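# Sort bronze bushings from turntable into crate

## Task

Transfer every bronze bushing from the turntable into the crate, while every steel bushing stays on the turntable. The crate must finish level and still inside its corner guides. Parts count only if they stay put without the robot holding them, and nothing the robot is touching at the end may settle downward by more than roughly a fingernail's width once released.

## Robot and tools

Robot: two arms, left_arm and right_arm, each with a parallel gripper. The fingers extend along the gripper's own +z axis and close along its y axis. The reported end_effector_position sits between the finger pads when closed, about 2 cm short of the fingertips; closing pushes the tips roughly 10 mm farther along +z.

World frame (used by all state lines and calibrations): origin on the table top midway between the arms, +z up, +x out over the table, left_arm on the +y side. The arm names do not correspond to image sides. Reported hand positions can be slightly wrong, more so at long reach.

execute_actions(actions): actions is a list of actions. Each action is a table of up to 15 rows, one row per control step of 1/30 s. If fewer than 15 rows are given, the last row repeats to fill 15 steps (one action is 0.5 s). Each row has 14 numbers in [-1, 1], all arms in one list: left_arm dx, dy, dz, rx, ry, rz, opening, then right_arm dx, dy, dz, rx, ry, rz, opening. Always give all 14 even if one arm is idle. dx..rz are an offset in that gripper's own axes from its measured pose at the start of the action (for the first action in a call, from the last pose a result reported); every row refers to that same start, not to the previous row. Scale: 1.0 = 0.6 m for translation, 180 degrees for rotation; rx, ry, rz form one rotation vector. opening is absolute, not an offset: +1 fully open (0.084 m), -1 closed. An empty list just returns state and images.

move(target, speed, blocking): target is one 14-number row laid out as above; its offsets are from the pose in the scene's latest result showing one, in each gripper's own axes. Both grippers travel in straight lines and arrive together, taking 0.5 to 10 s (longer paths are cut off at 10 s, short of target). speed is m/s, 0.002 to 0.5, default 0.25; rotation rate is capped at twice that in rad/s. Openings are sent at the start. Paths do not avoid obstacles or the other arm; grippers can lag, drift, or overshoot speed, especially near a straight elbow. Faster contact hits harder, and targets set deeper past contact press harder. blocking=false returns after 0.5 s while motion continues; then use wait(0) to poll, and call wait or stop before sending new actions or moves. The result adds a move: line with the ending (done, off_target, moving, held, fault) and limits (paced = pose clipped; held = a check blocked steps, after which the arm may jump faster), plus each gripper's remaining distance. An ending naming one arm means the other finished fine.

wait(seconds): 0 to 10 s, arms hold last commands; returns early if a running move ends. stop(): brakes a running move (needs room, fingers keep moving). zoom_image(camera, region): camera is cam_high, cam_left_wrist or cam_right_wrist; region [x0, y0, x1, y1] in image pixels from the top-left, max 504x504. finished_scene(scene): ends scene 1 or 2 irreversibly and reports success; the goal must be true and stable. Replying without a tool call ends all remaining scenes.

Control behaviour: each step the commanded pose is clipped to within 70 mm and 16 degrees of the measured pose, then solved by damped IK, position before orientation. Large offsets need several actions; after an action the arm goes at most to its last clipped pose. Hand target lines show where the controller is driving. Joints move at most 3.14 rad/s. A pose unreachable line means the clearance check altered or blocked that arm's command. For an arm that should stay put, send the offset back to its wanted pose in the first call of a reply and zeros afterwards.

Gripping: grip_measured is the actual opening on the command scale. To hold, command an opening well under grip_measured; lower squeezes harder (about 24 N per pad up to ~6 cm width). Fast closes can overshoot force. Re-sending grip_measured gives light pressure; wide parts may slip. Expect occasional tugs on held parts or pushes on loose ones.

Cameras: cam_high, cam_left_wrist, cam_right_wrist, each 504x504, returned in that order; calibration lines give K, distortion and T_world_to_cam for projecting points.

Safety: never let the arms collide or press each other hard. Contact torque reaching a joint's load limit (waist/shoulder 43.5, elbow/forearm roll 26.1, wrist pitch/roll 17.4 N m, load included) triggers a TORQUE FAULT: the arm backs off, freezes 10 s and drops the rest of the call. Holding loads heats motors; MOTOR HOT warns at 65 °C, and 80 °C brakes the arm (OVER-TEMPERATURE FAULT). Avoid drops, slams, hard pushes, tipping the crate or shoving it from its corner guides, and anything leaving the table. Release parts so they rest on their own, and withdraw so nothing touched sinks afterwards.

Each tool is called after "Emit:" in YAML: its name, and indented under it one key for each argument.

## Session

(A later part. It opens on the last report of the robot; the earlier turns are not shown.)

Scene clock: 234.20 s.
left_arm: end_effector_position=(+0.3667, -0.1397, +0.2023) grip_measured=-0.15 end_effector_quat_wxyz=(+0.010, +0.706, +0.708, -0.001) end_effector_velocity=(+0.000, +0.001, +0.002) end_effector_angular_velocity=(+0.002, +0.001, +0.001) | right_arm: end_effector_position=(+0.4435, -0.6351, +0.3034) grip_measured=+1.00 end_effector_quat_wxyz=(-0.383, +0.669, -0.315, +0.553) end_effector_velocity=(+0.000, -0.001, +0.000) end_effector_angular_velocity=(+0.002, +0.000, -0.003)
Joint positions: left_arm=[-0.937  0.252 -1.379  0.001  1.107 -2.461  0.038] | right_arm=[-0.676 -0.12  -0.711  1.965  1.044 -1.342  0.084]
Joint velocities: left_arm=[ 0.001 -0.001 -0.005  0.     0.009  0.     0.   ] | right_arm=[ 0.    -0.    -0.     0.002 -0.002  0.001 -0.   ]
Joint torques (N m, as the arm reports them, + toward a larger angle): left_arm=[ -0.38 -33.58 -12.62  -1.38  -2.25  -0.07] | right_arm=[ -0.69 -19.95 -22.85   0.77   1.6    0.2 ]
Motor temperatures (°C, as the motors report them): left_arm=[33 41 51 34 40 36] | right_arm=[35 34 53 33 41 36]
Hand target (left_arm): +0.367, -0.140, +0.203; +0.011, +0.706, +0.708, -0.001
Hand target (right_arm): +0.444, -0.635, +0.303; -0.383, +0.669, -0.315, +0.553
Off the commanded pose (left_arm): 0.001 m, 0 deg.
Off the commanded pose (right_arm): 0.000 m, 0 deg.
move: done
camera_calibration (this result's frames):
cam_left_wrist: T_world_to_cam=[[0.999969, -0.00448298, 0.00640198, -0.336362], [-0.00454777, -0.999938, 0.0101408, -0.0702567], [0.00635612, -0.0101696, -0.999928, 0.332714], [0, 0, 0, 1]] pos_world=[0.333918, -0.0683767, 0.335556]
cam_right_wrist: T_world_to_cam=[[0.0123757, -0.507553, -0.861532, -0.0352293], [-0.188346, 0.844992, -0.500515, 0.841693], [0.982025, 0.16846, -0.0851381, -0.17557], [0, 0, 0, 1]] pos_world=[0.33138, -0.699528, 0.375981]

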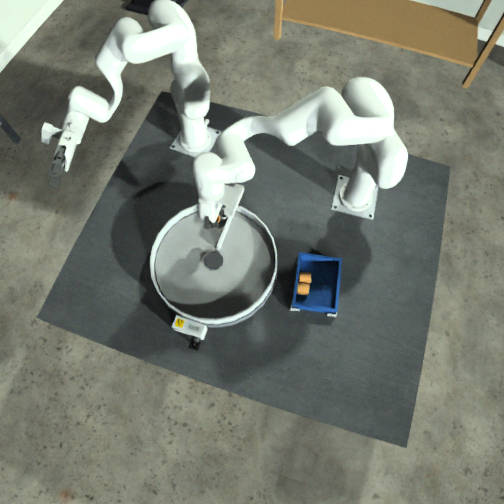

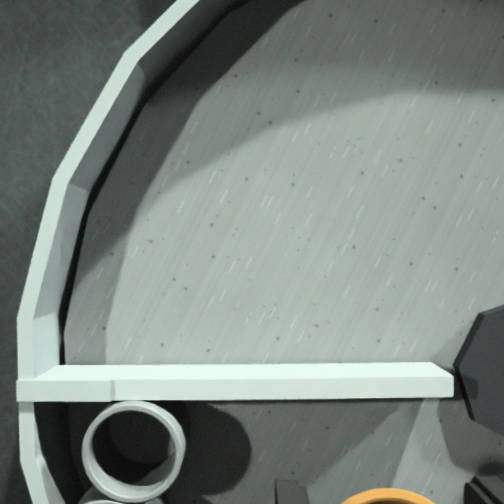

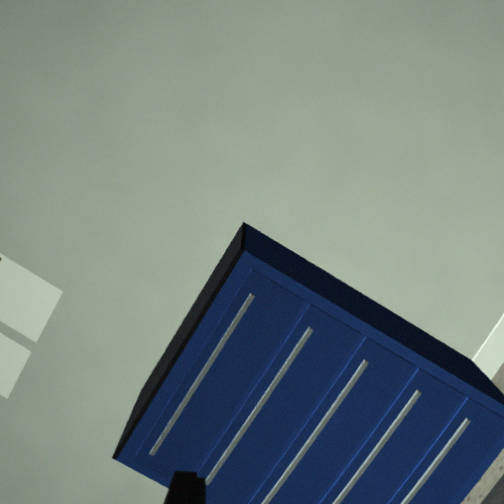

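Drop at about (0.42, 0.268).

Emit:
move:
  target: [0.68,0.09,0.04,0,0,0,-1,0,0,0,0,0,0,1]
  speed: 0.25

Emit:
move:
  target: [0,0,0.15,0,0,0,-1,0,0,0,0,0,0,1]
  speed: 0.1

Emit:
move:
  target: [0,0,0,0,0,0,0.2,0,0,0,0,0,0,1]

Emit:
move:
  target: [-0.1,0,-0.25,0,0,0,0.2,0,0,0,0,0,0,1]
  speed: 0.2

Scene clock: 242.20 s.
left_arm: end_effector_position=(+0.4199, +0.2673, +0.1721) grip_measured=-0.15 end_effector_quat_wxyz=(+0.010, +0.706, +0.708, -0.001) end_effector_velocity=(+0.000, +0.002, -0.000) end_effector_angular_velocity=(-0.001, +0.000, +0.001) | right_arm: end_effector_position=(+0.4435, -0.6351, +0.3034) grip_measured=+1.00 end_effector_quat_wxyz=(-0.383, +0.669, -0.315, +0.553) end_effector_velocity=(-0.000, -0.000, +0.001) end_effector_angular_velocity=(-0.002, -0.000, -0.000)
Joint positions: left_arm=[-0.085 -0.203 -0.754 -0.017  0.944 -1.597  0.038] | right_arm=[-0.676 -0.12  -0.711  1.965  1.044 -1.342  0.084]
Joint velocities: left_arm=[ 0.006  0.002 -0.001 -0.001 -0.     0.006 -0.   ] | right_arm=[-0.    -0.002 -0.    -0.001 -0.001  0.     0.   ]
Joint torques (N m, as the arm reports them, + toward a larger angle): left_arm=[  0.19 -20.58 -11.92  -0.5   -2.25   0.05] | right_arm=[ -0.86 -19.9  -22.79   0.68   1.58   0.24]
Motor temperatures (°C, as the motors report them): left_arm=[33 41 52 34 40 36] | right_arm=[35 34 53 33 41 36]
Hand target (left_arm): +0.420, +0.268, +0.172; +0.010, +0.706, +0.708, -0.001
Hand target (right_arm): +0.444, -0.635, +0.303; -0.383, +0.669, -0.315, +0.553
Off the commanded pose (left_arm): 0.001 m, 0 deg.
Off the commanded pose (right_arm): 0.000 m, 0 deg.
move: done
camera_calibration (this result's frames):
cam_left_wrist: T_world_to_cam=[[0.99997, -0.00530673, 0.00558193, -0.387168], [-0.00535796, -0.999943, 0.00920403, 0.337737], [0.00553277, -0.00923366, -0.999942, 0.306456], [0, 0, 0, 1]] pos_world=[0.387271, 0.338493, 0.305491]
cam_right_wrist: T_world_to_cam=[[0.0123756, -0.507553, -0.861532, -0.0352293], [-0.188346, 0.844992, -0.500515, 0.841693], [0.982025, 0.16846, -0.0851381, -0.17557], [0, 0, 0, 1]] pos_world=[0.33138, -0.699528, 0.375981]

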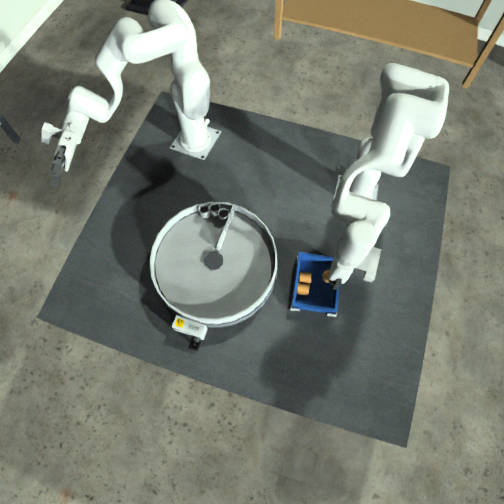

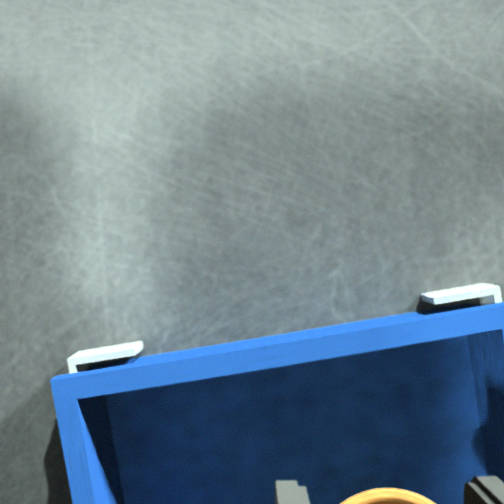

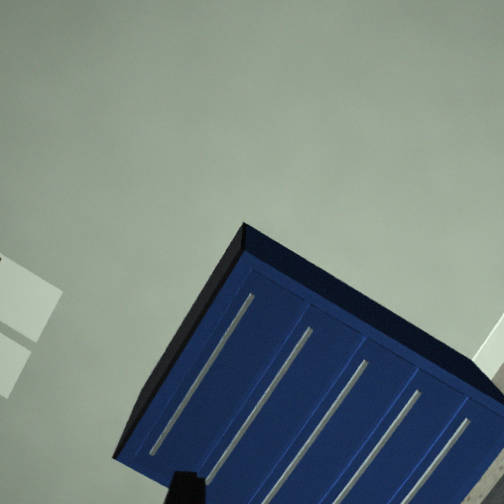

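Scene clock: 243.53 s.
left_arm: end_effector_position=(+0.4215, +0.2658, +0.0826) grip_measured=-0.15 end_effector_quat_wxyz=(+0.010, +0.707, +0.708, -0.000) end_effector_velocity=(-0.000, +0.000, -0.002) end_effector_angular_velocity=(+0.000, +0.002, -0.001) | right_arm: end_effector_position=(+0.4435, -0.6351, +0.3034) grip_measured=+1.00 end_effector_quat_wxyz=(-0.383, +0.669, -0.315, +0.553) end_effector_velocity=(+0.000, -0.000, +0.001) end_effector_angular_velocity=(+0.000, -0.002, -0.000)
Joint positions: left_arm=[-0.09  -0.023 -0.65  -0.023  0.659 -1.594  0.038] | right_arm=[-0.676 -0.12  -0.711  1.965  1.044 -1.342  0.084]
Joint velocities: left_arm=[ 0.     0.006  0.002  0.    -0.006  0.001 -0.   ] | right_arm=[-0.    -0.001 -0.001  0.001  0.001  0.001  0.   ]
Joint torques (N m, as the arm reports them, + toward a larger angle): left_arm=[  0.15 -22.99 -10.67  -1.11  -2.45   0.11] | right_arm=[ -0.65 -20.18 -22.72   0.53   1.65   0.15]
Motor temperatures (°C, as the motors report them): left_arm=[33 41 52 34 40 36] | right_arm=[35 34 53 33 41 36]
Hand target (left_arm): +0.421, +0.266, +0.082; +0.010, +0.707, +0.708, -0.001
Hand target (right_arm): +0.444, -0.635, +0.303; -0.383, +0.669, -0.315, +0.553
Off the commanded pose (left_arm): 0.001 m, 0 deg.
Off the commanded pose (right_arm): 0.000 m, 0 deg.
move: done
camera_calibration (this result's frames):
cam_left_wrist: T_world_to_cam=[[0.999964, -0.00563257, 0.00639578, -0.388216], [-0.00569363, -0.999938, 0.00956845, 0.337163], [0.00634148, -0.00960451, -0.999934, 0.2167], [0, 0, 0, 1]] pos_world=[0.388747, 0.337037, 0.215943]
cam_right_wrist: T_world_to_cam=[[0.0123757, -0.507553, -0.861532, -0.0352293], [-0.188345, 0.844992, -0.500515, 0.841693], [0.982025, 0.16846, -0.085138, -0.175571], [0, 0, 0, 1]] pos_world=[0.33138, -0.699528, 0.375981]

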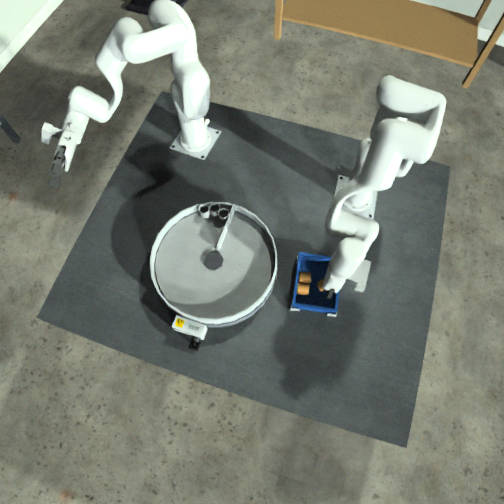

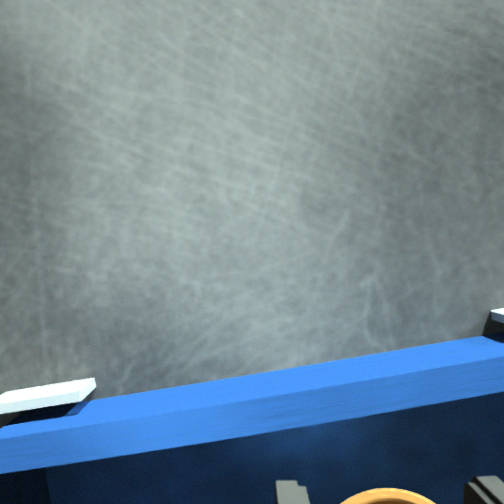

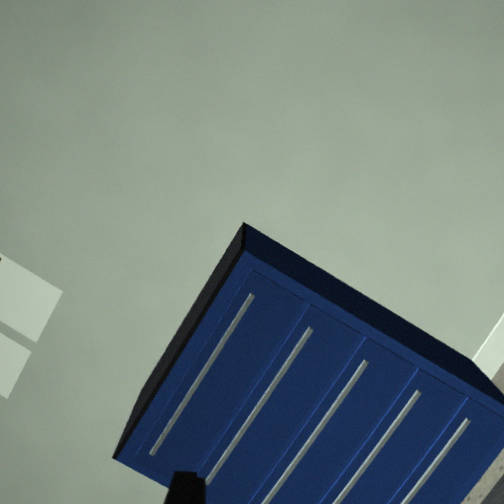

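Scene clock: 244.07 s.
left_arm: end_effector_position=(+0.4215, +0.2658, +0.0826) grip_measured=+0.19 end_effector_quat_wxyz=(+0.010, +0.707, +0.708, -0.000) end_effector_velocity=(-0.000, +0.000, -0.000) end_effector_angular_velocity=(+0.000, +0.001, -0.001) | right_arm: end_effector_position=(+0.4435, -0.6351, +0.3034) grip_measured=+1.00 end_effector_quat_wxyz=(-0.383, +0.669, -0.315, +0.553) end_effector_velocity=(+0.000, -0.000, -0.001) end_effector_angular_velocity=(+0.000, +0.001, +0.000)
Joint positions: left_arm=[-0.09  -0.023 -0.65  -0.023  0.659 -1.594  0.052] | right_arm=[-0.676 -0.12  -0.711  1.965  1.044 -1.342  0.084]
Joint velocities: left_arm=[-0.     0.     0.001  0.001  0.     0.001  0.   ] | right_arm=[-0.     0.001 -0.    -0.001 -0.     0.     0.   ]
Joint torques (N m, as the arm reports them, + toward a larger angle): left_arm=[  0.14 -22.67 -10.45  -1.06  -2.21   0.26] | right_arm=[ -0.4  -20.09 -22.79   0.65   1.58   0.21]
Motor temperatures (°C, as the motors report them): left_arm=[33 41 52 34 40 36] | right_arm=[35 34 53 33 41 36]
Hand target (left_arm): +0.421, +0.266, +0.083; +0.010, +0.707, +0.708, -0.000
Hand target (right_arm): +0.444, -0.635, +0.303; -0.383, +0.669, -0.315, +0.553
Off the commanded pose (left_arm): 0.000 m, 0 deg.
Off the commanded pose (right_arm): 0.000 m, 0 deg.
move: done
camera_calibration (this result's frames):
cam_left_wrist: T_world_to_cam=[[0.999963, -0.00563094, 0.00648698, -0.38825], [-0.0056929, -0.999938, 0.00957188, 0.337162], [0.00643268, -0.00960845, -0.999933, 0.216695], [0, 0, 0, 1]] pos_world=[0.388762, 0.337037, 0.215972]
cam_right_wrist: T_world_to_cam=[[0.0123756, -0.507553, -0.861532, -0.0352294], [-0.188346, 0.844992, -0.500515, 0.841693], [0.982025, 0.16846, -0.0851381, -0.175571], [0, 0, 0, 1]] pos_world=[0.33138, -0.699528, 0.375981]

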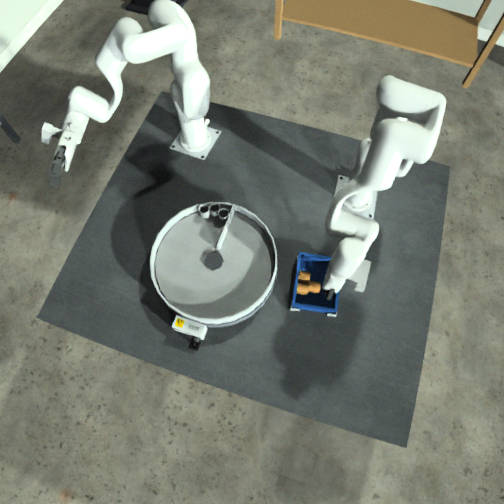

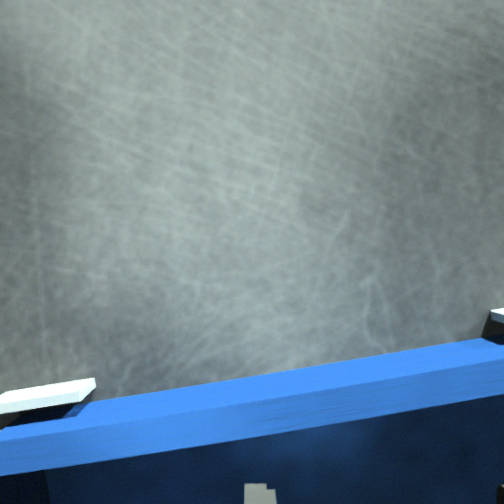

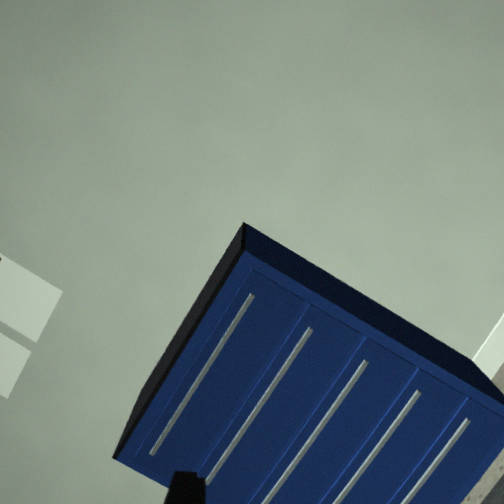

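Scene clock: 245.37 s.
left_arm: end_effector_position=(+0.4191, +0.2085, +0.2328) grip_measured=+0.19 end_effector_quat_wxyz=(+0.009, +0.706, +0.708, -0.000) end_effector_velocity=(+0.002, -0.001, +0.005) end_effector_angular_velocity=(-0.001, -0.007, +0.001) | right_arm: end_effector_position=(+0.4435, -0.6351, +0.3034) grip_measured=+1.00 end_effector_quat_wxyz=(-0.383, +0.669, -0.315, +0.553) end_effector_velocity=(-0.000, +0.000, +0.000) end_effector_angular_velocity=(-0.002, +0.001, +0.001)
Joint positions: left_arm=[-0.231 -0.25  -0.889 -0.013  1.125 -1.748  0.052] | right_arm=[-0.676 -0.12  -0.711  1.965  1.044 -1.342  0.084]
Joint velocities: left_arm=[-0.002 -0.002 -0.01   0.001  0.006 -0.003  0.   ] | right_arm=[-0.    -0.001 -0.    -0.002 -0.     0.001  0.   ]
Joint torques (N m, as the arm reports them, + toward a larger angle): left_arm=[  0.34 -18.84 -12.28  -1.28  -2.21  -0.01] | right_arm=[ -0.55 -20.24 -22.84   0.69   1.62   0.18]
Motor temperatures (°C, as the motors report them): left_arm=[33 41 52 34 40 36] | right_arm=[35 34 53 33 41 36]
Hand target (left_arm): +0.419, +0.208, +0.234; +0.010, +0.706, +0.708, -0.000
Hand target (right_arm): +0.444, -0.635, +0.303; -0.383, +0.669, -0.315, +0.553
Off the commanded pose (left_arm): 0.001 m, 0 deg.
Off the commanded pose (right_arm): 0.000 m, 0 deg.
move: done
camera_calibration (this result's frames):
cam_left_wrist: T_world_to_cam=[[0.999973, -0.00486825, 0.00551891, -0.387018], [-0.00491772, -0.999948, 0.00898462, 0.278319], [0.00547488, -0.00901152, -0.999944, 0.36662], [0, 0, 0, 1]] pos_world=[0.386369, 0.279724, 0.366235]
cam_right_wrist: T_world_to_cam=[[0.0123756, -0.507553, -0.861532, -0.0352293], [-0.188345, 0.844992, -0.500515, 0.841693], [0.982025, 0.16846, -0.0851381, -0.175571], [0, 0, 0, 1]] pos_world=[0.33138, -0.699528, 0.375981]

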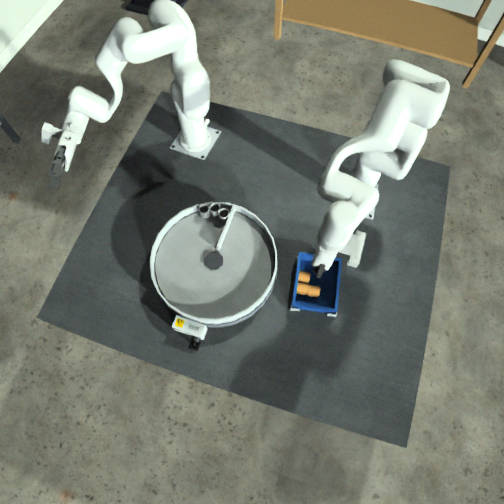

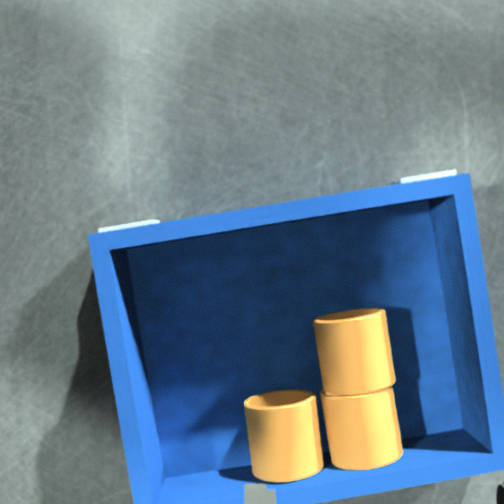

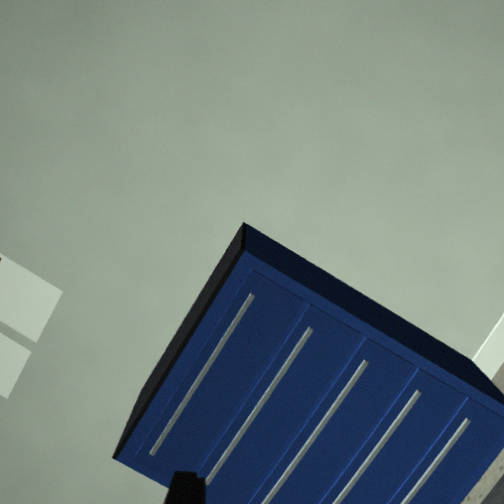

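Emit:
finished_scene:
  scene: 2

The scene is finished: the task was done.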